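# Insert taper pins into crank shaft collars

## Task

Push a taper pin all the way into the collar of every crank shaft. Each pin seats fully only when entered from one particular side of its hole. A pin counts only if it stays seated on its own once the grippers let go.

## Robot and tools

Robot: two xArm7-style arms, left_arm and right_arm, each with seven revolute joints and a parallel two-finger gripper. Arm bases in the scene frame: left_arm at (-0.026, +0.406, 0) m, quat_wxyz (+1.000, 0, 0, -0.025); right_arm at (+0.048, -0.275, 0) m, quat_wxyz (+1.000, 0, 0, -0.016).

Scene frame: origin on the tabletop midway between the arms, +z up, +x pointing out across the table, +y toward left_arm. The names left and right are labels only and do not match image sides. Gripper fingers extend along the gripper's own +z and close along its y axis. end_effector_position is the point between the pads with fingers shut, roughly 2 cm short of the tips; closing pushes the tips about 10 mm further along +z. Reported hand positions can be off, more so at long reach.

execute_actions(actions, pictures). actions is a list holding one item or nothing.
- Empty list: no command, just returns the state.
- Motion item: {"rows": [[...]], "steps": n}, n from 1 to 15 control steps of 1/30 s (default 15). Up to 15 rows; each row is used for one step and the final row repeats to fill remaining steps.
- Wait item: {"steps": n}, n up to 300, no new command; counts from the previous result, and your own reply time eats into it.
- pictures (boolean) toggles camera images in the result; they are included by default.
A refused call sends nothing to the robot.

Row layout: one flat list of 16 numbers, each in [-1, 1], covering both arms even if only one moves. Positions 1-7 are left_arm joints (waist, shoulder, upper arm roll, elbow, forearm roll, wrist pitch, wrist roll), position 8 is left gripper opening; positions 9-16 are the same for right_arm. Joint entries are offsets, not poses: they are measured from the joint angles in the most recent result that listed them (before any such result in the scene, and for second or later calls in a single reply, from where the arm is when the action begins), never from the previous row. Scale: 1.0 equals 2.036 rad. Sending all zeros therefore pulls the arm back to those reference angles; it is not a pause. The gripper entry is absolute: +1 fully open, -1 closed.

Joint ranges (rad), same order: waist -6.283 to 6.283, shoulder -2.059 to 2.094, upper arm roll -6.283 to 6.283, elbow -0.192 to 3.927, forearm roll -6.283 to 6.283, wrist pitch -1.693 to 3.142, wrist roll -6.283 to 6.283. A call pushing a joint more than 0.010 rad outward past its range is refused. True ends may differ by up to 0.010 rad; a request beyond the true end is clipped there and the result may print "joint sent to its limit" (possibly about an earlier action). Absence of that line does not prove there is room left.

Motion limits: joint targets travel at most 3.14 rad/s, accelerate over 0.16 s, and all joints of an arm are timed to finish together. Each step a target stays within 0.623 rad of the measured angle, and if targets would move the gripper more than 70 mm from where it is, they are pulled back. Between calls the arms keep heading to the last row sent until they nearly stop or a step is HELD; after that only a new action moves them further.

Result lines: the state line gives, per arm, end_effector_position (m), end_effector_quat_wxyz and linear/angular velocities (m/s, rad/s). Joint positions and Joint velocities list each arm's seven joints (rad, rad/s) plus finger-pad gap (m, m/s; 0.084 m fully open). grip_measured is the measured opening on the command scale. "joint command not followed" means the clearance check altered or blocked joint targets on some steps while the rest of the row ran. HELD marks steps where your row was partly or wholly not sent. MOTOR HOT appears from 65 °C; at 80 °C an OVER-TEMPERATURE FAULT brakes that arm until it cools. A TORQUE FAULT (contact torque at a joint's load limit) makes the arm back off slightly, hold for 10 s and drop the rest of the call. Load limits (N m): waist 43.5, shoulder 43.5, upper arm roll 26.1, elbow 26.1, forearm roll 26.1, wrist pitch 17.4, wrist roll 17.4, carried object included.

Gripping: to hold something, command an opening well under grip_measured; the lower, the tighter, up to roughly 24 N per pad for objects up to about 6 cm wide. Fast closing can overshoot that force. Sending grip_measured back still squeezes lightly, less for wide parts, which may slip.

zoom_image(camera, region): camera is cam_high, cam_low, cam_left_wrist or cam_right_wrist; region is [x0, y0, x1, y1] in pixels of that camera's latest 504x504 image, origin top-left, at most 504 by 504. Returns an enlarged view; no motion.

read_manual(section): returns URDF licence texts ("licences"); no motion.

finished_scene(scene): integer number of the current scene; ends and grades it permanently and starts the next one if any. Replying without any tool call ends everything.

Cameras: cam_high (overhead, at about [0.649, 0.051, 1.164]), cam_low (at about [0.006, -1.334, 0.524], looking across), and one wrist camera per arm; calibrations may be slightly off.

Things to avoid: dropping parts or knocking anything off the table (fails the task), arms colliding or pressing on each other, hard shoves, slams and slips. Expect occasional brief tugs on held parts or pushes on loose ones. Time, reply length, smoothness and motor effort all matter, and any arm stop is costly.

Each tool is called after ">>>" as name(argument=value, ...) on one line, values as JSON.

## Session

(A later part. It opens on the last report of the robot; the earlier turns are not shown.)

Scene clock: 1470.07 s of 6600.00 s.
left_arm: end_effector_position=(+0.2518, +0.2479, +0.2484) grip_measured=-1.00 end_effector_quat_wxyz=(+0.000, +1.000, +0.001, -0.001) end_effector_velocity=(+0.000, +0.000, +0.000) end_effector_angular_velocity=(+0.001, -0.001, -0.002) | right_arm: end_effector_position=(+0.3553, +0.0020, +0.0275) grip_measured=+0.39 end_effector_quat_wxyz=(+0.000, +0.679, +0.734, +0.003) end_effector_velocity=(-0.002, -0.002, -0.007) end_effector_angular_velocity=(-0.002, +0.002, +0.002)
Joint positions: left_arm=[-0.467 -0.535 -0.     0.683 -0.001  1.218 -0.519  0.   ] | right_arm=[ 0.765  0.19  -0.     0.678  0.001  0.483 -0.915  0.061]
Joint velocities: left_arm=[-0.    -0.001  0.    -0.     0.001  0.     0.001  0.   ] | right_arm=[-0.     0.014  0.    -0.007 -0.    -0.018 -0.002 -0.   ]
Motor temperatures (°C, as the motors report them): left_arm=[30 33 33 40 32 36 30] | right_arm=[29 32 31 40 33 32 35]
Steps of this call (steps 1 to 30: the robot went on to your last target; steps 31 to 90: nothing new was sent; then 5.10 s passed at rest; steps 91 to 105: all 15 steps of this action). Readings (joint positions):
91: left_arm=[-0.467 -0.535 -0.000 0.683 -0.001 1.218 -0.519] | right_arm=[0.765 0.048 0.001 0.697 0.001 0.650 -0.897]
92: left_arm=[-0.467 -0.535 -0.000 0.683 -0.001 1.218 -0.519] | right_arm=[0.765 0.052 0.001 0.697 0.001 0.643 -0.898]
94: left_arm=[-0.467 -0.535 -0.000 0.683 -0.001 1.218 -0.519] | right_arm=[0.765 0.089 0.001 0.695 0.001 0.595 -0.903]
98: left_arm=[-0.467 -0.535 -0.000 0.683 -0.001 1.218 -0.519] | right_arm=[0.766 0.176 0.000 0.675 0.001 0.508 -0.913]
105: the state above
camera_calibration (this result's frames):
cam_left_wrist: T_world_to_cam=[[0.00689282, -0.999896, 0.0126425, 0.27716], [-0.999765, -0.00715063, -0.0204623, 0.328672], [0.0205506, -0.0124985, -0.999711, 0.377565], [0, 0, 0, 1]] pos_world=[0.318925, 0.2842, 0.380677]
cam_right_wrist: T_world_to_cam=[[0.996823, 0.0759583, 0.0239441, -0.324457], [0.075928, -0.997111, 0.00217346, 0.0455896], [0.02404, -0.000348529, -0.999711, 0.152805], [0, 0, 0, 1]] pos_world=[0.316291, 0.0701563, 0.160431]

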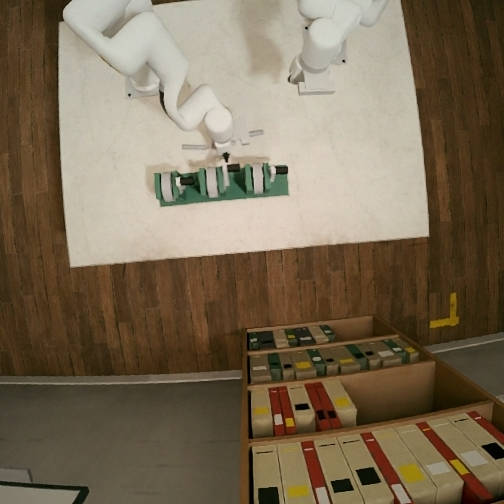

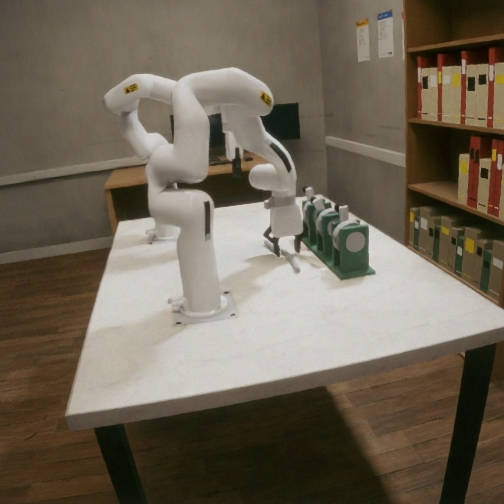

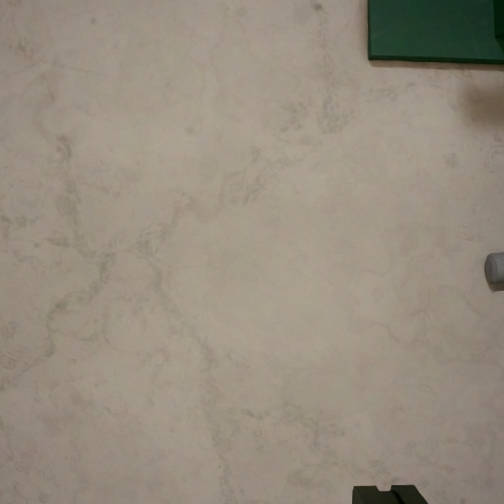

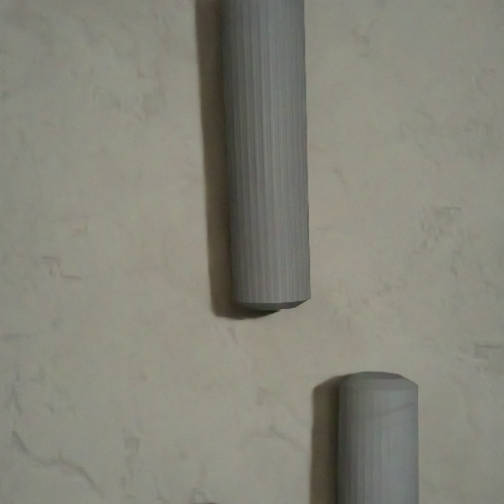

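>>> execute_actions(actions=[{"rows":[[0,0,0,0,0,0,0,-1,0.0027,-0.0016,0,-0.0045,0,-0.0024,0.0025,0.4],[0,0,0,0,0,0,0,-1,0.0027,-0.0016,0,-0.0045,0,-0.0024,0.0025,0.2],[0,0,0,0,0,0,0,-1,0.0027,-0.0016,0,-0.0045,0,-0.0024,0.0025,0.0],[0,0,0,0,0,0,0,-1,0.0027,-0.0016,0,-0.0045,0,-0.0024,0.0025,-0.2]],"steps":15}])

Scene clock: 1485.57 s of 6600.00 s.
left_arm: end_effector_position=(+0.2518, +0.2479, +0.2484) grip_measured=-1.00 end_effector_quat_wxyz=(+0.000, +1.000, +0.001, -0.001) end_effector_velocity=(-0.000, -0.000, +0.000) end_effector_angular_velocity=(-0.001, -0.001, +0.001) | right_arm: end_effector_position=(+0.3517, +0.0018, +0.0264) grip_measured=-0.22 end_effector_quat_wxyz=(+0.000, +0.679, +0.734, +0.002) end_effector_velocity=(-0.000, +0.001, +0.000) end_effector_angular_velocity=(+0.000, -0.000, +0.001)
Joint positions: left_arm=[-0.467 -0.535 -0.     0.683 -0.001  1.218 -0.519  0.   ] | right_arm=[ 0.771  0.187 -0.     0.669  0.001  0.478 -0.91   0.035]
Joint velocities: left_arm=[-0.    -0.001 -0.    -0.001 -0.    -0.001 -0.001  0.   ] | right_arm=[ 0.001 -0.     0.001  0.001 -0.001  0.     0.002 -0.   ]
Motor temperatures (°C, as the motors report them): left_arm=[30 33 33 40 32 35 30] | right_arm=[29 32 31 39 33 32 35]
Steps of this call (steps 1 to 15: the robot went on to your last target; steps 16 to 90: nothing new was sent; then 12.00 s passed at rest; steps 91 to 105: all 15 steps of this action). Readings (joint positions):
91: left_arm=[-0.467 -0.535 -0.000 0.683 -0.001 1.218 -0.519] | right_arm=[0.766 0.192 -0.000 0.677 0.001 0.481 -0.915]
92: left_arm=[-0.467 -0.535 -0.000 0.683 -0.001 1.218 -0.519] | right_arm=[0.767 0.191 -0.001 0.675 0.001 0.480 -0.914]
94: left_arm=[-0.467 -0.535 -0.000 0.683 -0.001 1.218 -0.519] | right_arm=[0.769 0.189 -0.000 0.671 0.001 0.479 -0.912]
98: left_arm=[-0.467 -0.535 -0.000 0.683 -0.001 1.218 -0.519] | right_arm=[0.771 0.187 -0.000 0.670 0.001 0.478 -0.910]
105: the state above
camera_calibration (this result's frames):
cam_left_wrist: T_world_to_cam=[[0.0068927, -0.999896, 0.0126424, 0.27716], [-0.999765, -0.00715052, -0.0204625, 0.328672], [0.0205507, -0.0124984, -0.999711, 0.377565], [0, 0, 0, 1]] pos_world=[0.318925, 0.2842, 0.380677]
cam_right_wrist: T_world_to_cam=[[0.996814, 0.0763327, 0.023141, -0.320895], [0.0762888, -0.997082, 0.00277438, 0.0455474], [0.0232853, -0.00100014, -0.999728, 0.152082], [0, 0, 0, 1]] pos_world=[0.312857, 0.0700614, 0.15934]

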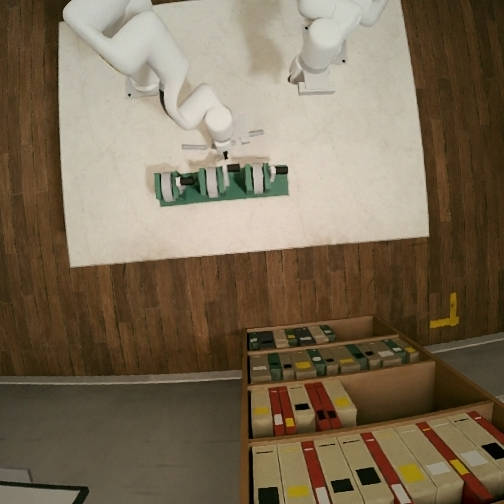

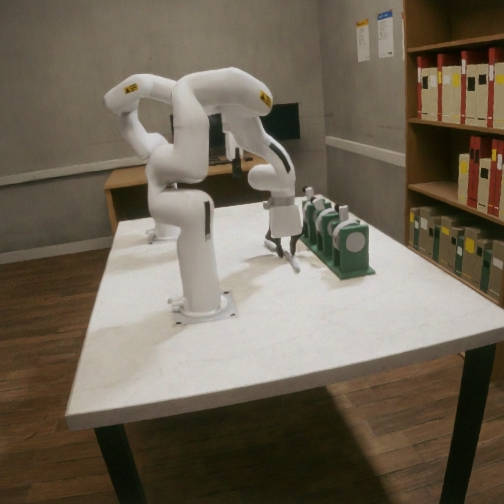

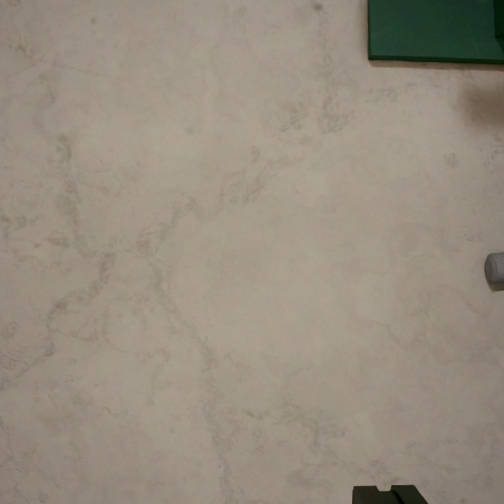

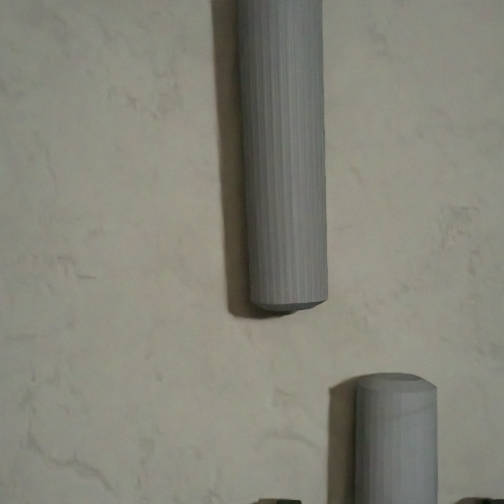

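>>> execute_actions(actions=[{"rows":[[0,0,0,0,0,0,0,-1,0,0.0017,0,0,0,-0.0018,0,-0.2],[0,0,0,0,0,0,0,-1,0,0.0017,0,0,0,-0.0018,0,-0.2],[0,0,0,0,0,0,0,-1,0,0.0017,0,0,0,-0.0018,0,-0.2],[0,0,0,0,0,0,0,-1,0,0.0017,0,0,0,-0.0018,0,-0.2],[0,0,0,0,0,0,0,-1,0,0.0017,0,0,0,-0.0018,0,-0.35],[0,0,0,0,0,0,0,-1,0,0.0017,0,0,0,-0.0018,0,-0.5],[0,0,0,0,0,0,0,-1,0,0.0017,0,0,0,-0.0018,0,-0.6],[0,0,0,0,0,0,0,-1,0,0.0017,0,0,0,-0.0018,0,-0.7],[0,0,0,0,0,0,0,-1,0,0.0017,0,0,0,-0.0018,0,-0.8],[0,0,0,0,0,0,0,-1,0,0.0017,0,0,0,-0.0018,0,-0.9],[0,0,0,0,0,0,0,-1,0,0.0017,0,0,0,-0.0018,0,-1]],"steps":15}], pictures=false)

Scene clock: 1498.00 s of 6600.00 s.
left_arm: end_effector_position=(+0.2518, +0.2479, +0.2484) grip_measured=-1.00 end_effector_quat_wxyz=(+0.000, +1.000, +0.001, -0.001) end_effector_velocity=(-0.000, +0.000, -0.000) end_effector_angular_velocity=(+0.000, +0.001, +0.001) | right_arm: end_effector_position=(+0.3518, +0.0019, +0.0253) grip_measured=-0.62 end_effector_quat_wxyz=(+0.000, +0.679, +0.734, +0.002) end_effector_velocity=(+0.001, -0.001, -0.001) end_effector_angular_velocity=(-0.001, +0.000, +0.000)
Joint positions: left_arm=[-0.467 -0.535 -0.     0.683 -0.001  1.218 -0.519  0.   ] | right_arm=[ 0.771  0.19  -0.     0.669  0.001  0.474 -0.91   0.017]
Joint velocities: left_arm=[-0.    -0.001  0.    -0.001 -0.     0.    -0.     0.   ] | right_arm=[-0.001  0.003 -0.001  0.001 -0.001 -0.001 -0.001 -0.   ]
Motor temperatures (°C, as the motors report them): left_arm=[30 33 33 40 32 35 30] | right_arm=[29 32 31 39 33 32 35]
Steps of this call (steps 1 to 15: the robot went on to your last target; steps 16 to 90: nothing new was sent; then 8.93 s passed at rest; steps 91 to 105: all 15 steps of this action). Readings (joint positions):
91: left_arm=[-0.467 -0.535 -0.000 0.683 -0.001 1.218 -0.519] | right_arm=[0.771 0.187 -0.000 0.669 0.001 0.478 -0.910]
92: left_arm=[-0.467 -0.535 -0.000 0.683 -0.001 1.218 -0.519] | right_arm=[0.771 0.188 -0.000 0.669 0.001 0.477 -0.910]
94: left_arm=[-0.467 -0.535 -0.000 0.683 -0.001 1.218 -0.519] | right_arm=[0.771 0.190 -0.000 0.669 0.001 0.475 -0.910]
98: left_arm=[-0.467 -0.535 -0.000 0.683 -0.001 1.218 -0.519] | right_arm=[0.771 0.190 -0.000 0.669 0.001 0.474 -0.910]
105: the state above

>>> execute_actions(actions=[{"rows":[[0,0,0,0,0,0,0,-1,0,-0.01,0,0.0026,0,0.0129,0,-1],[0,0,0,0,0,0,0,-1,0,-0.025,0,0.0066,0,0.032,0,-1],[0,0,0,0,0,0,0,-1,0,-0.045,0,0.012,0,0.058,0,-1],[0,0,0,0,0,0,0,-1,0,-0.07,0,0.0185,0,0.09,0,-1],[0,0,0,0,0,0,0,-1,0,-0.09,0,0.024,0,0.116,0,-1],[0,0,0,0,0,0,0,-1,0,-0.1107,0,0.0293,0,0.1424,0,-1]],"steps":15}], pictures=false)

Scene clock: 1513.90 s of 6600.00 s.
left_arm: end_effector_position=(+0.2518, +0.2479, +0.2484) grip_measured=-1.00 end_effector_quat_wxyz=(+0.000, +1.000, +0.001, -0.001) end_effector_velocity=(-0.000, +0.000, -0.000) end_effector_angular_velocity=(+0.000, +0.001, +0.001) | right_arm: end_effector_position=(+0.3516, +0.0018, +0.1136) grip_measured=-0.62 end_effector_quat_wxyz=(-0.000, +0.679, +0.734, -0.001) end_effector_velocity=(-0.016, -0.014, +0.001) end_effector_angular_velocity=(-0.044, +0.048, +0.003)
Joint positions: left_arm=[-0.467 -0.535 -0.     0.683 -0.001  1.218 -0.519  0.   ] | right_arm=[ 0.771 -0.03  -0.     0.726  0.001  0.758 -0.91   0.017]
Joint velocities: left_arm=[-0.     0.001  0.     0.    -0.     0.    -0.001  0.   ] | right_arm=[ 0.001 -0.027  0.    -0.01  -0.     0.082 -0.001  0.   ]
Motor temperatures (°C, as the motors report them): left_arm=[30 33 33 40 32 35 30] | right_arm=[29 32 31 39 33 31 35]
Steps of this call (steps 1 to 15: the robot went on to your last target; steps 16 to 90: nothing new was sent; then 12.40 s passed at rest; steps 91 to 105: all 15 steps of this action). Readings (joint positions):
91: left_arm=[-0.467 -0.535 -0.000 0.683 -0.001 1.218 -0.519] | right_arm=[0.771 0.190 -0.000 0.669 0.001 0.475 -0.910]
92: left_arm=[-0.467 -0.535 -0.000 0.683 -0.001 1.218 -0.519] | right_arm=[0.771 0.187 -0.000 0.670 0.001 0.481 -0.910]
94: left_arm=[-0.467 -0.535 -0.000 0.683 -0.001 1.218 -0.519] | right_arm=[0.771 0.162 -0.000 0.674 0.001 0.518 -0.910]
98: left_arm=[-0.467 -0.535 -0.000 0.683 -0.001 1.218 -0.519] | right_arm=[0.771 0.042 -0.000 0.709 0.001 0.665 -0.910]
105: the state above

>>> execute_actions(actions=[{"rows":[[0,0,0,0,0,0,0,-1,-0.046,-0.034,0,-0.032,0,0.0015,0.116,-1],[0,0,0,0,0,0,0,-1,-0.091,-0.068,0,-0.064,0,0.003,0.233,-1],[0,0,0,0,0,0,0,-1,-0.137,-0.102,0,-0.095,0,0.0045,0.349,-1],[0,0,0,0,0,0,0,-1,-0.182,-0.136,0,-0.127,0,0.006,0.466,-1],[0,0,0,0,0,0,0,-1,-0.2278,-0.1695,0,-0.159,0,0.0075,0.5821,-1]],"steps":15}], pictures=false)

>>> execute_actions(actions=[{"steps":15}])

Scene clock: 1520.10 s of 6600.00 s.
left_arm: end_effector_position=(+0.2518, +0.2479, +0.2484) grip_measured=-1.00 end_effector_quat_wxyz=(+0.000, +1.000, +0.001, -0.001) end_effector_velocity=(-0.000, +0.000, -0.000) end_effector_angular_velocity=(+0.000, +0.000, -0.001) | right_arm: end_effector_position=(+0.3608, -0.1468, +0.1205) grip_measured=-0.62 end_effector_quat_wxyz=(-0.001, +0.962, +0.273, +0.001) end_effector_velocity=(-0.053, -0.316, -0.012) end_effector_angular_velocity=(+0.010, -0.001, -3.554)
Joint positions: left_arm=[-0.467 -0.535 -0.     0.683 -0.001  1.218 -0.519  0.   ] | right_arm=[ 0.421 -0.291 -0.001  0.482  0.001  0.771 -0.165  0.017]
Joint velocities: left_arm=[ 0.    -0.001  0.    -0.001  0.    -0.     0.001  0.   ] | right_arm=[-0.807 -0.594 -0.001 -0.569  0.     0.018  2.747  0.   ]
Motor temperatures (°C, as the motors report them): left_arm=[30 33 33 40 32 35 30] | right_arm=[29 32 31 39 33 31 35]
Steps of this call (steps 1 to 15: the robot went on to your last target; steps 16 to 90: nothing new was sent; then 2.70 s passed at rest; steps 91 to 105: all 15 steps of this action). Readings (joint positions):
91: left_arm=[-0.467 -0.535 -0.000 0.683 -0.001 1.218 -0.519] | right_arm=[0.771 -0.035 -0.000 0.729 0.001 0.764 -0.909]
92: left_arm=[-0.467 -0.535 -0.000 0.683 -0.001 1.218 -0.519] | right_arm=[0.769 -0.036 0.000 0.727 0.001 0.764 -0.903]
94: left_arm=[-0.467 -0.535 -0.000 0.683 -0.001 1.218 -0.519] | right_arm=[0.750 -0.049 0.003 0.713 0.001 0.764 -0.852]
98: left_arm=[-0.467 -0.535 -0.000 0.683 -0.001 1.218 -0.519] | right_arm=[0.632 -0.135 -0.001 0.630 0.001 0.766 -0.656]
105: the state above

Scene clock: 1520.60 s of 6600.00 s.
left_arm: end_effector_position=(+0.2518, +0.2479, +0.2484) grip_measured=-1.00 end_effector_quat_wxyz=(+0.000, +1.000, +0.001, -0.001) end_effector_velocity=(-0.000, +0.000, -0.000) end_effector_angular_velocity=(+0.000, +0.000, -0.000) | right_arm: end_effector_position=(+0.3505, -0.1887, +0.1178) grip_measured=-0.62 end_effector_quat_wxyz=(-0.001, +1.000, +0.002, +0.002) end_effector_velocity=(-0.001, -0.004, -0.000) end_effector_angular_velocity=(+0.000, +0.001, -0.036)
Joint positions: left_arm=[-0.467 -0.535 -0.     0.683 -0.001  1.218 -0.519  0.   ] | right_arm=[ 0.308 -0.374  0.     0.403  0.001  0.773  0.273  0.017]
Joint velocities: left_arm=[-0.    -0.001 -0.    -0.001  0.     0.     0.     0.   ] | right_arm=[-0.009 -0.006 -0.003 -0.005 -0.001  0.003  0.024  0.   ]
Motor temperatures (°C, as the motors report them): left_arm=[30 33 33 40 32 35 30] | right_arm=[29 32 31 39 33 31 35]
Steps of this call (steps 1 to 15: the robot went on to your last target). Readings (joint positions):
1: left_arm=[-0.467 -0.535 -0.000 0.683 -0.001 1.218 -0.519] | right_arm=[0.395 -0.310 -0.001 0.464 0.001 0.771 -0.074]
2: left_arm=[-0.467 -0.535 -0.000 0.683 -0.001 1.218 -0.519] | right_arm=[0.373 -0.326 -0.001 0.448 0.001 0.772 0.011]
4: left_arm=[-0.467 -0.535 -0.000 0.683 -0.001 1.218 -0.519] | right_arm=[0.339 -0.351 -0.001 0.424 0.001 0.773 0.144]
8: left_arm=[-0.467 -0.535 -0.000 0.683 -0.001 1.218 -0.519] | right_arm=[0.314 -0.369 0.000 0.407 0.001 0.773 0.247]
15: the state above
camera_calibration (this result's frames):
cam_left_wrist: T_world_to_cam=[[0.00689277, -0.999896, 0.0126425, 0.27716], [-0.999765, -0.00715059, -0.0204626, 0.328672], [0.0205509, -0.0124984, -0.999711, 0.377565], [0, 0, 0, 1]] pos_world=[0.318925, 0.2842, 0.380677]
cam_right_wrist: T_world_to_cam=[[0.0027504, -0.999822, 0.0186541, -0.1614], [-0.999995, -0.00271539, 0.00190164, 0.420441], [-0.00185065, -0.0186592, -0.999824, 0.24877], [0, 0, 0, 1]] pos_world=[0.421343, -0.155588, 0.250937]

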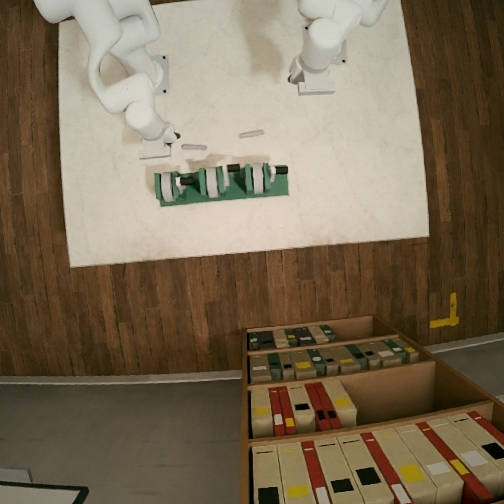

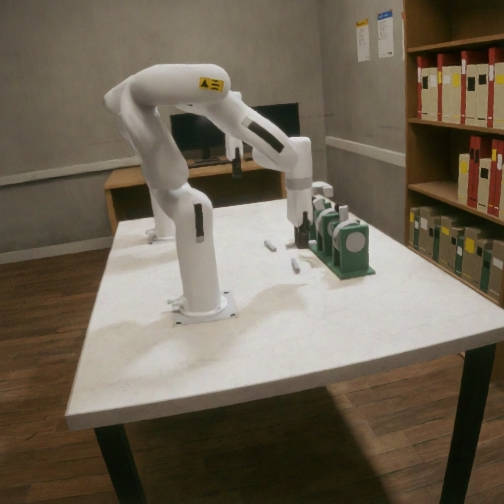

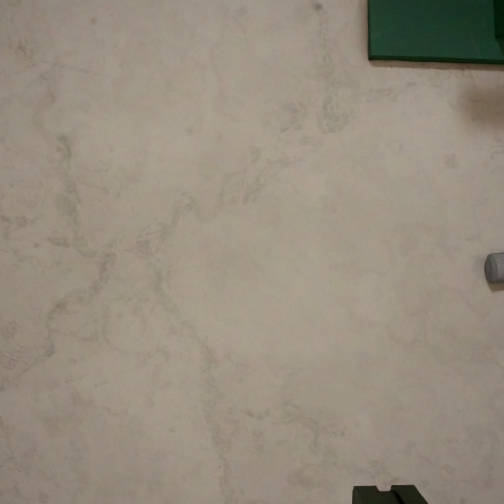

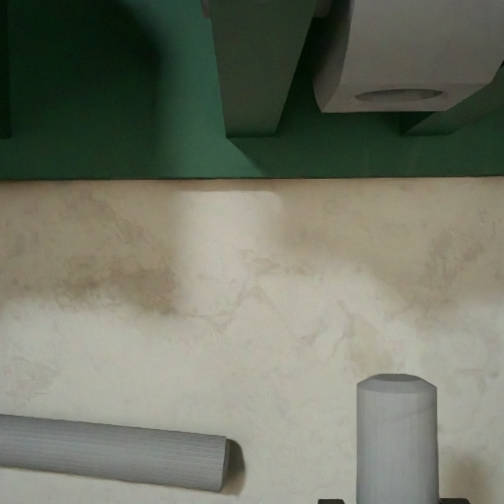

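>>> execute_actions(actions=[{"rows":[[0,0,0,0,0,0,0,-1,-0.003,0.014,0,0.012,0,-0.002,-0.003,-1],[0,0,0,0,0,0,0,-1,-0.006,0.029,0,0.0245,0,-0.0035,-0.006,-1],[0,0,0,0,0,0,0,-1,-0.0095,0.043,0,0.037,0,-0.005,-0.009,-1],[0,0,0,0,0,0,0,-1,-0.013,0.0575,0,0.049,0,-0.0067,-0.012,-1],[0,0,0,0,0,0,0,-1,-0.016,0.0718,0,0.0615,0,-0.0083,-0.0145,-1]],"steps":15}])

Scene clock: 1546.97 s of 6600.00 s.
left_arm: end_effector_position=(+0.2518, +0.2479, +0.2484) grip_measured=-1.00 end_effector_quat_wxyz=(+0.000, +1.000, +0.001, -0.001) end_effector_velocity=(-0.000, +0.000, +0.000) end_effector_angular_velocity=(-0.000, -0.001, -0.000) | right_arm: end_effector_position=(+0.3893, -0.1894, +0.1166) grip_measured=-0.62 end_effector_quat_wxyz=(-0.000, +1.000, +0.001, -0.000) end_effector_velocity=(+0.006, +0.000, +0.001) end_effector_angular_velocity=(+0.001, -0.003, +0.001)
Joint positions: left_arm=[-0.467 -0.535 -0.     0.683 -0.001  1.218 -0.519  0.   ] | right_arm=[ 0.276 -0.23   0.     0.526  0.001  0.756  0.243  0.017]
Joint velocities: left_arm=[ 0.    -0.001 -0.    -0.001 -0.    -0.001  0.     0.   ] | right_arm=[-0.004  0.018 -0.     0.018  0.    -0.003 -0.005  0.   ]
Motor temperatures (°C, as the motors report them): left_arm=[30 33 33 40 32 35 30] | right_arm=[29 31 31 40 33 31 35]
Steps of this call (steps 1 to 15: the robot went on to your last target; steps 16 to 90: nothing new was sent; then 22.87 s passed at rest; steps 91 to 105: all 15 steps of this action). Readings (joint positions):
91: left_arm=[-0.467 -0.535 -0.000 0.683 -0.001 1.218 -0.519] | right_arm=[0.307 -0.374 -0.000 0.403 0.001 0.773 0.275]
92: left_arm=[-0.467 -0.535 -0.000 0.683 -0.001 1.218 -0.519] | right_arm=[0.306 -0.369 -0.000 0.407 0.001 0.772 0.273]
94: left_arm=[-0.467 -0.535 -0.000 0.683 -0.001 1.218 -0.519] | right_arm=[0.300 -0.338 0.000 0.433 0.001 0.769 0.266]
98: left_arm=[-0.467 -0.535 -0.000 0.683 -0.001 1.218 -0.519] | right_arm=[0.282 -0.254 -0.000 0.506 0.001 0.759 0.249]
105: the state above
camera_calibration (this result's frames):
cam_left_wrist: T_world_to_cam=[[0.00689275, -0.999896, 0.0126425, 0.27716], [-0.999765, -0.00715057, -0.0204626, 0.328672], [0.0205509, -0.0124985, -0.999711, 0.377565], [0, 0, 0, 1]] pos_world=[0.318925, 0.2842, 0.380677]
cam_right_wrist: T_world_to_cam=[[-0.0000939062, -0.999803, 0.0198286, -0.161168], [-0.999981, 0.000215889, 0.0061498, 0.459305], [-0.00615288, -0.0198276, -0.999784, 0.249103], [0, 0, 0, 1]] pos_world=[0.460814, -0.156296, 0.24942]

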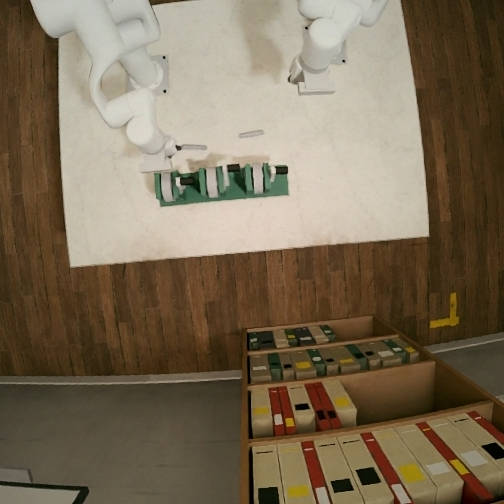

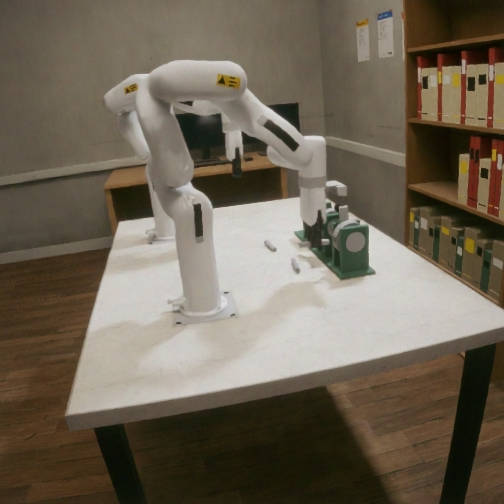

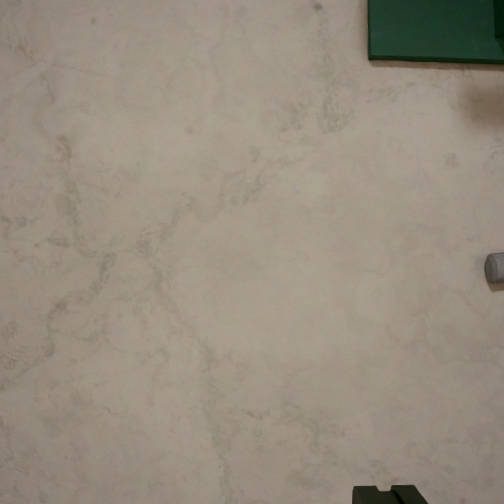

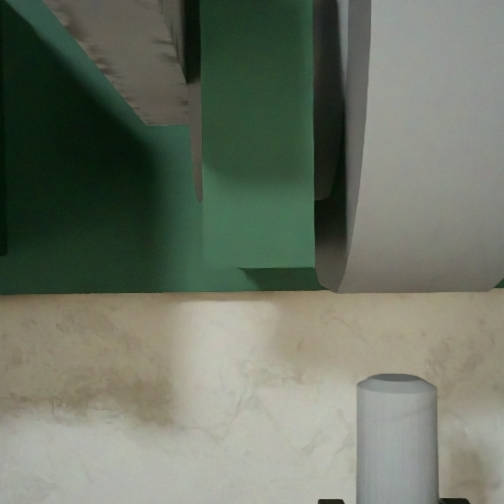

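>>> execute_actions(actions=[{"rows":[[0,0,0,0,0,0,0,-1,-0.001,0.006,0,0.006,0,0,-0.001,-1],[0,0,0,0,0,0,0,-1,-0.002,0.012,0,0.012,0,0,-0.002,-1],[0,0,0,0,0,0,0,-1,-0.0033,0.0175,0,0.0175,0,0,-0.003,-1],[0,0,0,0,0,0,0,-1,-0.0044,0.023,0,0.023,0,0,-0.004,-1],[0,0,0,0,0,0,0,-1,-0.0055,0.029,0,0.029,0,0,-0.005,-1],[0,0,0,0,0,0,0,-1,-0.0066,0.035,0,0.035,0,0,-0.0064,-1],[0,0,0,0,0,0,0,-1,-0.0077,0.0405,0,0.041,0,0,-0.0074,-1],[0,0,0,0,0,0,0,-1,-0.0088,0.046,0,0.0466,0,0.0003,-0.0085,-1],[0,0,0,0,0,0,0,-1,-0.01,0.052,0,0.0525,0,0.0004,-0.0095,-1],[0,0,0,0,0,0,0,-1,-0.011,0.0579,0,0.0583,0,0.0004,-0.0106,-1]],"steps":15}])

Scene clock: 1556.03 s of 6600.00 s.
left_arm: end_effector_position=(+0.2518, +0.2479, +0.2484) grip_measured=-1.00 end_effector_quat_wxyz=(+0.000, +1.000, +0.001, -0.001) end_effector_velocity=(+0.000, +0.000, -0.000) end_effector_angular_velocity=(+0.001, +0.001, +0.001) | right_arm: end_effector_position=(+0.4241, -0.1893, +0.1167) grip_measured=-0.62 end_effector_quat_wxyz=(-0.000, +1.000, +0.000, -0.000) end_effector_velocity=(+0.015, +0.002, -0.000) end_effector_angular_velocity=(-0.001, +0.001, +0.006)
Joint positions: left_arm=[-0.467 -0.535 -0.     0.683 -0.001  1.218 -0.519  0.   ] | right_arm=[ 0.255 -0.117  0.     0.64   0.001  0.757  0.223  0.017]
Joint velocities: left_arm=[-0.     0.001  0.     0.     0.    -0.    -0.001  0.   ] | right_arm=[-0.01   0.052  0.005  0.054  0.     0.003 -0.01   0.   ]
Motor temperatures (°C, as the motors report them): left_arm=[30 33 33 40 32 35 30] | right_arm=[29 31 31 40 33 31 35]
Steps of this call (steps 1 to 15: the robot went on to your last target; steps 16 to 90: nothing new was sent; then 5.57 s passed at rest; steps 91 to 105: all 15 steps of this action). Readings (joint positions):
91: left_arm=[-0.467 -0.535 -0.000 0.683 -0.001 1.218 -0.519] | right_arm=[0.276 -0.227 0.000 0.528 0.001 0.756 0.243]
92: left_arm=[-0.467 -0.535 -0.000 0.683 -0.001 1.218 -0.519] | right_arm=[0.275 -0.225 0.000 0.531 0.001 0.756 0.242]
94: left_arm=[-0.467 -0.535 -0.000 0.683 -0.001 1.218 -0.519] | right_arm=[0.273 -0.211 0.000 0.544 0.001 0.756 0.240]
98: left_arm=[-0.467 -0.535 -0.000 0.683 -0.001 1.218 -0.519] | right_arm=[0.265 -0.171 0.000 0.586 0.001 0.756 0.233]
105: the state above
camera_calibration (this result's frames):
cam_left_wrist: T_world_to_cam=[[0.00689294, -0.999896, 0.0126425, 0.27716], [-0.999765, -0.00715076, -0.0204627, 0.328672], [0.0205509, -0.0124985, -0.999711, 0.377565], [0, 0, 0, 1]] pos_world=[0.318925, 0.2842, 0.380677]
cam_right_wrist: T_world_to_cam=[[-0.00111092, -0.999805, 0.0197219, -0.160594], [-0.999981, 0.00122864, 0.00595779, 0.494269], [-0.00598086, -0.0197149, -0.999788, 0.249388], [0, 0, 0, 1]] pos_world=[0.495573, -0.156254, 0.249557]

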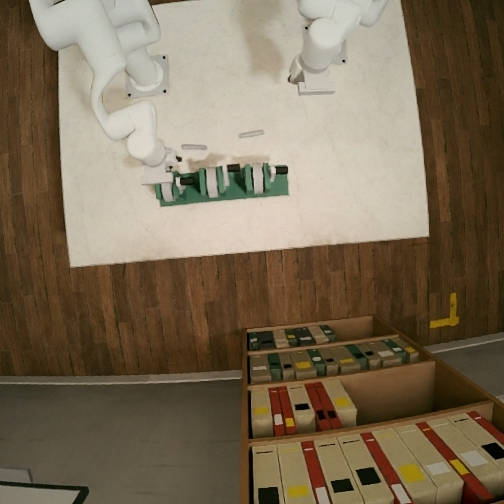

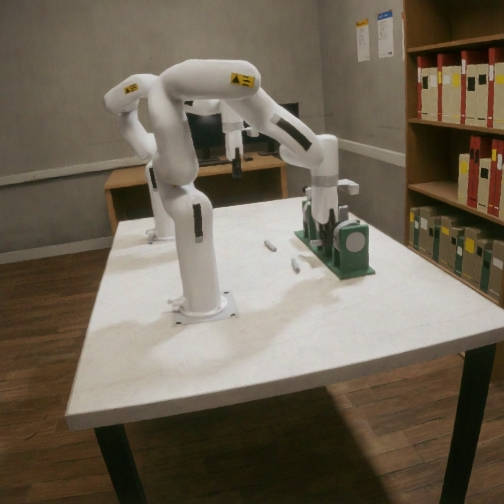

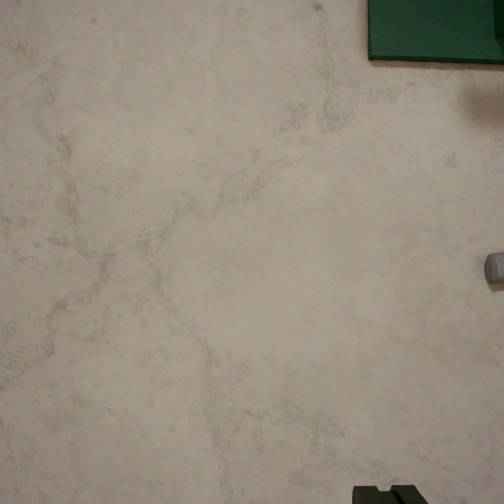

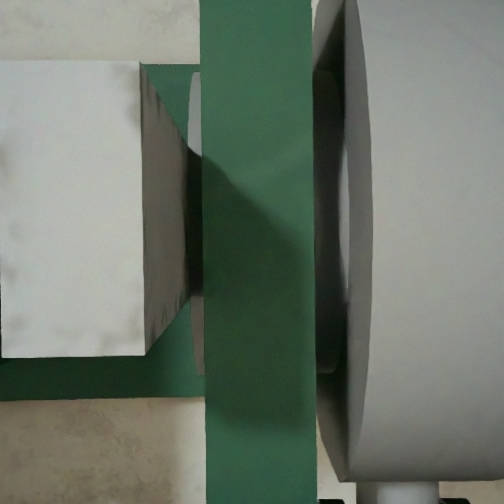

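>>> execute_actions(actions=[{"rows":[[0,0,0,0,0,0,0,-1,-0.0007,0.0024,0,0.0024,0,0,-0.0007,-1],[0,0,0,0,0,0,0,-1,-0.0007,0.0024,0,0.0024,0,0,-0.0007,-1],[0,0,0,0,0,0,0,-1,-0.0007,0.0024,0,0.0024,0,0,-0.0007,-1],[0,0,0,0,0,0,0,-1,-0.0007,0.0024,0,0.0024,0,0,-0.0007,-0.3],[0,0,0,0,0,0,0,-1,-0.0007,0.0024,0,0.0024,0,0,-0.0007,0.1],[0,0,0,0,0,0,0,-1,-0.0007,0.0024,0,0.0024,0,0,-0.0007,0.1]],"steps":15}], pictures=false)

Scene clock: 1565.97 s of 6600.00 s.
left_arm: end_effector_position=(+0.2518, +0.2479, +0.2484) grip_measured=-1.00 end_effector_quat_wxyz=(+0.000, +1.000, +0.001, -0.001) end_effector_velocity=(+0.000, -0.000, +0.000) end_effector_angular_velocity=(+0.000, +0.000, -0.001) | right_arm: end_effector_position=(+0.4256, -0.1895, +0.1166) grip_measured=+0.09 end_effector_quat_wxyz=(-0.000, +1.000, +0.000, -0.000) end_effector_velocity=(-0.001, -0.001, -0.001) end_effector_angular_velocity=(-0.001, +0.003, -0.002)
Joint positions: left_arm=[-0.467 -0.535 -0.     0.683 -0.001  1.218 -0.519  0.   ] | right_arm=[ 0.253 -0.112  0.     0.645  0.001  0.757  0.221  0.048]
Joint velocities: left_arm=[-0.     0.001  0.     0.001  0.     0.001  0.     0.   ] | right_arm=[ 0.     0.001 -0.001 -0.001 -0.     0.001  0.001  0.   ]
Motor temperatures (°C, as the motors report them): left_arm=[30 33 33 40 32 35 30] | right_arm=[29 31 31 40 33 31 35]
Steps of this call (steps 1 to 15: the robot went on to your last target; steps 16 to 90: nothing new was sent; then 6.43 s passed at rest; steps 91 to 105: all 15 steps of this action). Readings (joint positions):
91: left_arm=[-0.467 -0.535 -0.000 0.683 -0.001 1.218 -0.519] | right_arm=[0.254 -0.112 0.000 0.645 0.001 0.757 0.222]
92: left_arm=[-0.467 -0.535 -0.000 0.683 -0.001 1.218 -0.519] | right_arm=[0.254 -0.112 0.000 0.645 0.001 0.757 0.222]
94: left_arm=[-0.467 -0.535 -0.000 0.683 -0.001 1.218 -0.519] | right_arm=[0.254 -0.112 0.000 0.645 0.001 0.757 0.222]
98: left_arm=[-0.467 -0.535 -0.000 0.683 -0.001 1.218 -0.519] | right_arm=[0.253 -0.112 -0.000 0.645 0.001 0.757 0.222]
105: the state above

>>> execute_actions(actions=[{"rows":[[0,0,0,0,0,0,0,-1,0.004,-0.023,0,-0.0215,0,0.0005,0.004,0.1],[0,0,0,0,0,0,0,-1,0.009,-0.0455,0,-0.043,0,0.0015,0.009,0.1],[0,0,0,0,0,0,0,-1,0.0135,-0.068,0,-0.0646,0,0.003,0.0135,0.1],[0,0,0,0,0,0,0,-1,0.0185,-0.091,0,-0.086,0,0.0045,0.0185,0.1],[0,0,0,0,0,0,0,-1,0.0236,-0.1139,0,-0.1077,0,0.0063,0.0236,0.1]],"steps":15}])

Scene clock: 1572.80 s of 6600.00 s.
left_arm: end_effector_position=(+0.2518, +0.2479, +0.2484) grip_measured=-1.00 end_effector_quat_wxyz=(+0.000, +1.000, +0.001, -0.001) end_effector_velocity=(+0.000, +0.000, -0.000) end_effector_angular_velocity=(+0.000, -0.001, -0.001) | right_arm: end_effector_position=(+0.3585, -0.1892, +0.1171) grip_measured=+0.09 end_effector_quat_wxyz=(-0.000, +1.000, -0.000, -0.000) end_effector_velocity=(-0.010, -0.001, -0.002) end_effector_angular_velocity=(+0.000, +0.002, -0.004)
Joint positions: left_arm=[-0.467 -0.535 -0.     0.683 -0.001  1.218 -0.519  0.   ] | right_arm=[ 0.301 -0.34  -0.     0.43   0.001  0.769  0.269  0.048]
Joint velocities: left_arm=[ 0.    -0.    -0.    -0.     0.001 -0.001  0.001  0.   ] | right_arm=[ 0.007 -0.033 -0.001 -0.033  0.001  0.002  0.009 -0.   ]
Motor temperatures (°C, as the motors report them): left_arm=[30 33 33 40 32 35 30] | right_arm=[29 31 31 40 33 31 35]
Steps of this call (steps 1 to 15: the robot went on to your last target; steps 16 to 90: nothing new was sent; then 3.33 s passed at rest; steps 91 to 105: all 15 steps of this action). Readings (joint positions):
91: left_arm=[-0.467 -0.535 -0.000 0.683 -0.001 1.218 -0.519] | right_arm=[0.253 -0.112 0.000 0.644 0.001 0.757 0.222]
92: left_arm=[-0.467 -0.535 -0.000 0.683 -0.001 1.218 -0.519] | right_arm=[0.254 -0.117 -0.000 0.639 0.001 0.757 0.223]
94: left_arm=[-0.467 -0.535 -0.000 0.683 -0.001 1.218 -0.519] | right_arm=[0.262 -0.159 -0.001 0.600 0.001 0.758 0.231]
98: left_arm=[-0.467 -0.535 -0.000 0.683 -0.001 1.218 -0.519] | right_arm=[0.291 -0.293 0.001 0.473 0.001 0.767 0.258]
105: the state above
camera_calibration (this result's frames):
cam_left_wrist: T_world_to_cam=[[0.00689292, -0.999896, 0.0126425, 0.27716], [-0.999765, -0.00715075, -0.0204628, 0.328672], [0.0205511, -0.0124985, -0.999711, 0.377565], [0, 0, 0, 1]] pos_world=[0.318925, 0.2842, 0.380677]
cam_right_wrist: T_world_to_cam=[[-0.00138672, -0.999806, 0.0196467, -0.160465], [-0.999983, 0.00149929, 0.00571612, 0.428736], [-0.00574447, -0.0196384, -0.999791, 0.249303], [0, 0, 0, 1]] pos_world=[0.429938, -0.156181, 0.249952]

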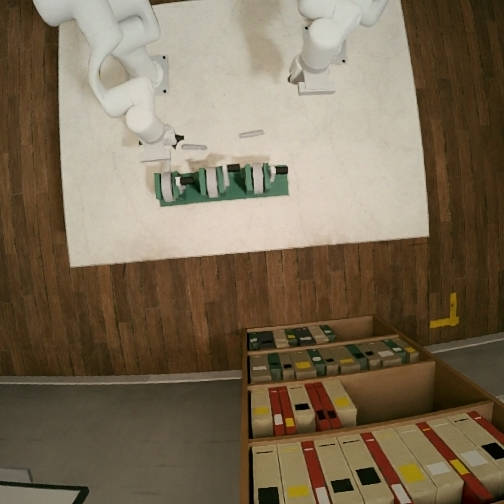

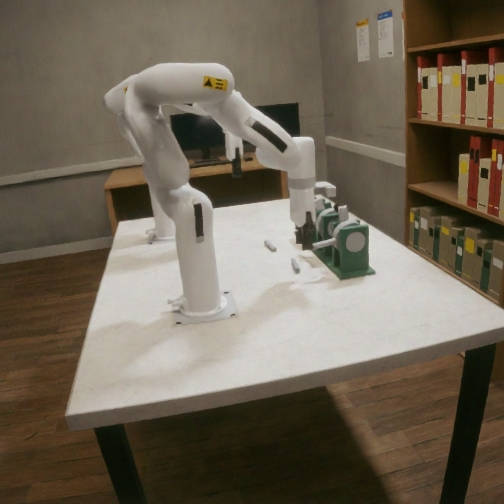

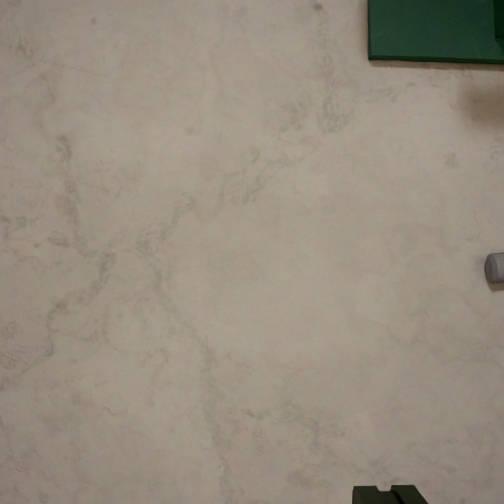

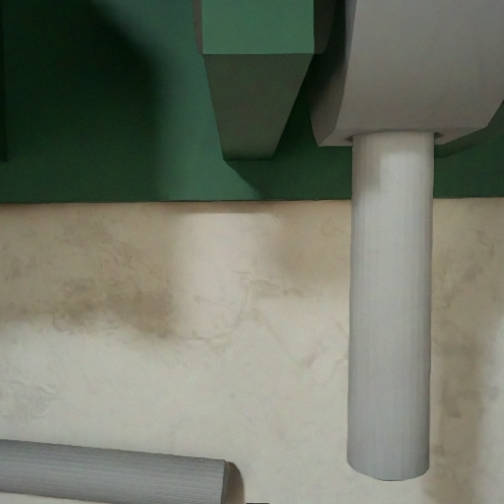

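>>> execute_actions(actions=[{"rows":[[0,0,0,0,0,0,0,-1,0,-0.002,0,-0.002,0,0,0,-0.4],[0,0,0,0,0,0,0,-1,0,-0.002,0,-0.002,0,0,0,-0.8],[0,0,0,0,0,0,0,-1,0,-0.002,0,-0.002,0,0,0,-1],[0,0,0,0,0,0,0,-1,0,-0.002,0,-0.002,0,0,0,-1],[0,0,0,0,0,0,0,-1,0,-0.002,0,-0.002,0,0,0,-1],[0,0,0,0,0,0,0,-1,0,0.0103,0,-0.0085,0,-0.0184,0,-1]],"steps":15}], pictures=false)

Scene clock: 1581.60 s of 6600.00 s.
left_arm: end_effector_position=(+0.2518, +0.2479, +0.2484) grip_measured=-1.00 end_effector_quat_wxyz=(+0.000, +1.000, +0.001, -0.001) end_effector_velocity=(+0.000, -0.000, +0.000) end_effector_angular_velocity=(-0.001, -0.001, +0.000) | right_arm: end_effector_position=(+0.3569, -0.1896, +0.1072) grip_measured=-1.00 end_effector_quat_wxyz=(-0.000, +1.000, -0.000, -0.001) end_effector_velocity=(+0.004, +0.001, -0.000) end_effector_angular_velocity=(+0.004, -0.011, +0.000)
Joint positions: left_arm=[-0.467 -0.535 -0.     0.683 -0.001  1.218 -0.519  0.   ] | right_arm=[ 0.301 -0.32  -0.     0.413  0.001  0.733  0.269  0.   ]
Joint velocities: left_arm=[ 0.     0.     0.     0.001  0.    -0.001 -0.     0.   ] | right_arm=[-0.     0.006 -0.001  0.001  0.    -0.016 -0.002  0.   ]
Motor temperatures (°C, as the motors report them): left_arm=[30 33 33 40 32 35 30] | right_arm=[29 31 31 40 33 31 35]
Steps of this call (steps 1 to 15: the robot went on to your last target; steps 16 to 90: nothing new was sent; then 5.30 s passed at rest; steps 91 to 105: all 15 steps of this action). Readings (joint positions):
91: left_arm=[-0.467 -0.535 -0.000 0.683 -0.001 1.218 -0.519] | right_arm=[0.301 -0.344 0.000 0.425 0.001 0.770 0.269]
92: left_arm=[-0.467 -0.535 -0.000 0.683 -0.001 1.218 -0.519] | right_arm=[0.301 -0.344 0.000 0.425 0.001 0.770 0.269]
94: left_arm=[-0.467 -0.535 -0.000 0.683 -0.001 1.218 -0.519] | right_arm=[0.301 -0.344 -0.000 0.425 0.001 0.770 0.269]
98: left_arm=[-0.467 -0.535 -0.000 0.683 -0.001 1.218 -0.519] | right_arm=[0.301 -0.334 -0.000 0.421 0.001 0.753 0.269]
105: the state above

>>> execute_actions(actions=[{"rows":[[0,0,0,0,0,0,0,-1,-0.002,0.009,0,0.008,0,-0.001,-0.002,-1],[0,0,0,0,0,0,0,-1,-0.004,0.0185,0,0.0165,0,-0.002,-0.004,-1],[0,0,0,0,0,0,0,-1,-0.006,0.028,0,0.025,0,-0.003,-0.006,-1],[0,0,0,0,0,0,0,-1,-0.008,0.037,0,0.0335,0,-0.004,-0.008,-1],[0,0,0,0,0,0,0,-1,-0.010,0.0465,0,0.042,0,-0.005,-0.010,-1],[0,0,0,0,0,0,0,-1,-0.012,0.056,0,0.0505,0,-0.0055,-0.012,-1],[0,0,0,0,0,0,0,-1,-0.0141,0.0651,0,0.0591,0,-0.006,-0.0138,-1],[0,0,0,0,0,0,0,-1,-0.0155,0.0723,0,0.0667,0,-0.0056,-0.0152,-1],[0,0,0,0,0,0,0,-1,-0.0169,0.0795,0,0.0742,0,-0.0052,-0.0166,-1],[0,0,0,0,0,0,0,-1,-0.0182,0.0867,0,0.0818,0,-0.0049,-0.0179,-1],[0,0,0,0,0,0,0,-1,-0.0196,0.0939,0,0.0893,0,-0.0045,-0.0193,-1],[0,0,0,0,0,0,0,-1,-0.021,0.1011,0,0.0969,0,-0.0041,-0.0207,-1],[0,0,0,0,0,0,0,-1,-0.0224,0.1083,0,0.1045,0,-0.0037,-0.0221,-1],[0,0,0,0,0,0,0,-1,-0.0237,0.1155,0,0.112,0,-0.0034,-0.0234,-1],[0,0,0,0,0,0,0,-1,-0.0251,0.1227,0,0.1196,0,-0.003,-0.0248,-1]],"steps":15}], pictures=false)

>>> execute_actions(actions=[{"steps":15}])

Scene clock: 1606.63 s of 6600.00 s.
left_arm: end_effector_position=(+0.2518, +0.2479, +0.2484) grip_measured=-1.00 end_effector_quat_wxyz=(+0.000, +1.000, +0.001, -0.001) end_effector_velocity=(+0.000, -0.000, +0.000) end_effector_angular_velocity=(+0.000, -0.001, +0.000) | right_arm: end_effector_position=(+0.4174, -0.1895, +0.1076) grip_measured=-1.00 end_effector_quat_wxyz=(-0.000, +1.000, -0.000, +0.000) end_effector_velocity=(+0.135, -0.001, -0.005) end_effector_angular_velocity=(-0.003, +0.010, +0.004)
Joint positions: left_arm=[-0.467 -0.535 -0.     0.683 -0.001  1.218 -0.519  0.   ] | right_arm=[ 0.259 -0.118 -0.     0.607  0.001  0.725  0.227  0.   ]
Joint velocities: left_arm=[-0.     0.001 -0.     0.     0.001 -0.001 -0.001  0.   ] | right_arm=[-0.085  0.444  0.002  0.455  0.     0.022 -0.086  0.   ]
Motor temperatures (°C, as the motors report them): left_arm=[30 33 33 40 32 35 30] | right_arm=[29 31 31 40 33 31 35]
Steps of this call (steps 1 to 15: the robot went on to your last target; steps 16 to 90: nothing new was sent; then 21.53 s passed at rest; steps 91 to 105: all 15 steps of this action). Readings (joint positions):
91: left_arm=[-0.467 -0.535 -0.000 0.683 -0.001 1.218 -0.519] | right_arm=[0.300 -0.318 -0.000 0.413 0.001 0.732 0.269]
92: left_arm=[-0.467 -0.535 -0.000 0.683 -0.001 1.218 -0.519] | right_arm=[0.300 -0.315 0.000 0.416 0.001 0.732 0.267]
94: left_arm=[-0.467 -0.535 -0.000 0.683 -0.001 1.218 -0.519] | right_arm=[0.295 -0.294 0.000 0.435 0.001 0.732 0.263]
98: left_arm=[-0.467 -0.535 -0.000 0.683 -0.001 1.218 -0.519] | right_arm=[0.281 -0.228 0.000 0.495 0.001 0.725 0.249]
105: the state above

Scene clock: 1607.13 s of 6600.00 s.
left_arm: end_effector_position=(+0.2518, +0.2479, +0.2484) grip_measured=-1.00 end_effector_quat_wxyz=(+0.000, +1.000, +0.001, -0.001) end_effector_velocity=(+0.000, +0.000, +0.000) end_effector_angular_velocity=(-0.000, -0.001, -0.001) | right_arm: end_effector_position=(+0.4317, -0.1897, +0.1066) grip_measured=-1.00 end_effector_quat_wxyz=(-0.000, +1.000, -0.000, -0.001) end_effector_velocity=(+0.001, +0.001, -0.001) end_effector_angular_velocity=(-0.001, +0.001, +0.001)
Joint positions: left_arm=[-0.467 -0.535 -0.     0.683 -0.001  1.218 -0.519  0.   ] | right_arm=[ 0.25  -0.07   0.     0.656  0.001  0.727  0.218  0.   ]
Joint velocities: left_arm=[ 0.    -0.    -0.     0.     0.     0.     0.001  0.   ] | right_arm=[ 0.001  0.005  0.002  0.004 -0.     0.001  0.001  0.   ]
Motor temperatures (°C, as the motors report them): left_arm=[30 33 33 40 32 35 30] | right_arm=[29 31 31 40 33 31 35]
Steps of this call (steps 1 to 15: the robot went on to your last target). Readings (joint positions):
1: left_arm=[-0.467 -0.535 -0.000 0.683 -0.001 1.218 -0.519] | right_arm=[0.256 -0.103 -0.000 0.622 0.001 0.725 0.225]
2: left_arm=[-0.467 -0.535 -0.000 0.683 -0.001 1.218 -0.519] | right_arm=[0.254 -0.092 -0.000 0.634 0.001 0.726 0.223]
4: left_arm=[-0.467 -0.535 -0.000 0.683 -0.001 1.218 -0.519] | right_arm=[0.251 -0.079 -0.000 0.646 0.001 0.726 0.220]
8: left_arm=[-0.467 -0.535 -0.000 0.683 -0.001 1.218 -0.519] | right_arm=[0.250 -0.072 -0.000 0.653 0.001 0.727 0.219]
15: the state above
camera_calibration (this result's frames):
cam_left_wrist: T_world_to_cam=[[0.00689298, -0.999896, 0.0126426, 0.27716], [-0.999765, -0.00715081, -0.0204631, 0.328672], [0.0205514, -0.0124986, -0.999711, 0.377565], [0, 0, 0, 1]] pos_world=[0.318925, 0.2842, 0.380677]
cam_right_wrist: T_world_to_cam=[[-0.00184146, -0.999799, 0.0199818, -0.160534], [-0.999973, 0.00198399, 0.00711514, 0.501961], [-0.00715335, -0.0199682, -0.999775, 0.239795], [0, 0, 0, 1]] pos_world=[0.503367, -0.156709, 0.239378]

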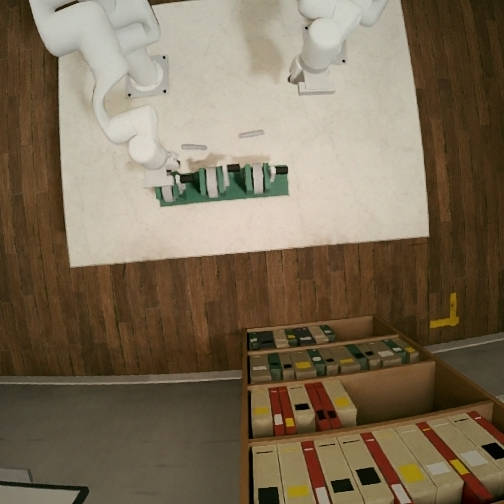

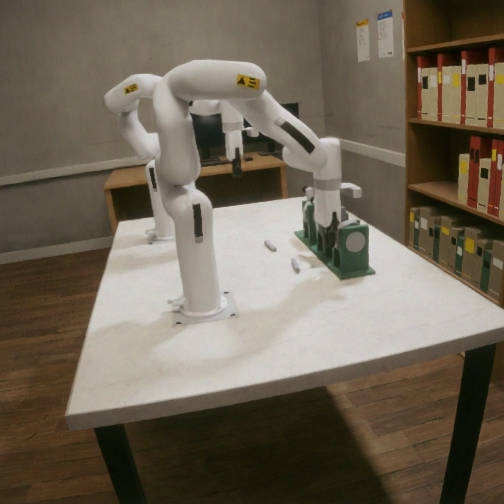

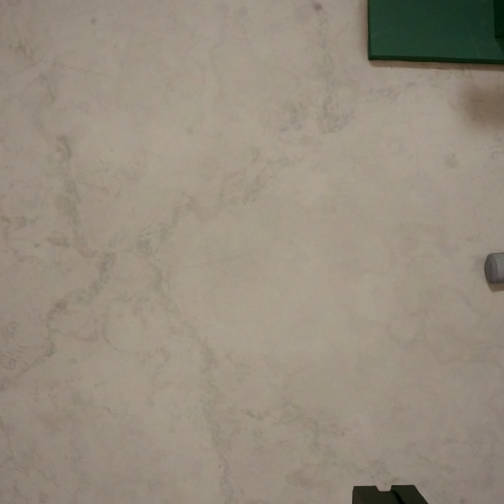

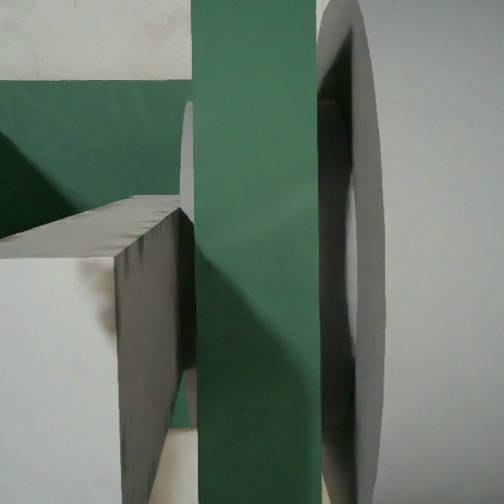

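>>> execute_actions(actions=[{"rows":[[0,0,0,0,0,0,0,-1,-0.0004,0.002,0,0.0023,0,0.0002,-0.0004,-1],[0,0,0,0,0,0,0,-1,-0.0007,0.004,0,0.0045,0,0.0005,-0.0007,-1],[0,0,0,0,0,0,0,-1,-0.0011,0.0061,0,0.0068,0,0.0007,-0.0011,-1]],"steps":15}], pictures=false)

Scene clock: 1615.47 s of 6600.00 s.
left_arm: end_effector_position=(+0.2518, +0.2479, +0.2484) grip_measured=-1.00 end_effector_quat_wxyz=(+0.000, +1.000, +0.001, -0.001) end_effector_velocity=(+0.000, -0.000, +0.001) end_effector_angular_velocity=(-0.002, -0.002, +0.000) | right_arm: end_effector_position=(+0.4336, -0.1897, +0.1051) grip_measured=-1.00 end_effector_quat_wxyz=(+0.001, +1.000, +0.000, -0.004) end_effector_velocity=(+0.003, +0.000, +0.002) end_effector_angular_velocity=(+0.002, -0.006, +0.001)
Joint positions: left_arm=[-0.467 -0.535 -0.     0.683 -0.001  1.218 -0.519  0.   ] | right_arm=[ 0.248 -0.057  0.001  0.666  0.001  0.731  0.216  0.   ]
Joint velocities: left_arm=[-0.    -0.002  0.     0.    -0.    -0.001  0.     0.   ] | right_arm=[-0.001 -0.    -0.     0.005  0.    -0.001 -0.002  0.   ]
Motor temperatures (°C, as the motors report them): left_arm=[30 33 33 40 32 35 30] | right_arm=[29 31 31 40 33 31 35]
Steps of this call (steps 1 to 15: the robot went on to your last target; steps 16 to 90: nothing new was sent; then 4.83 s passed at rest; steps 91 to 105: all 15 steps of this action). Readings (joint positions):
91: left_arm=[-0.467 -0.535 -0.000 0.683 -0.001 1.218 -0.519] | right_arm=[0.249 -0.070 -0.000 0.656 0.001 0.727 0.218]
92: left_arm=[-0.467 -0.535 -0.000 0.683 -0.001 1.218 -0.519] | right_arm=[0.249 -0.069 0.000 0.657 0.001 0.728 0.218]
94: left_arm=[-0.467 -0.535 -0.000 0.683 -0.001 1.218 -0.519] | right_arm=[0.249 -0.064 0.000 0.661 0.001 0.730 0.217]
98: left_arm=[-0.467 -0.535 -0.000 0.683 -0.001 1.218 -0.519] | right_arm=[0.248 -0.058 0.001 0.665 0.001 0.731 0.216]
105: the state above


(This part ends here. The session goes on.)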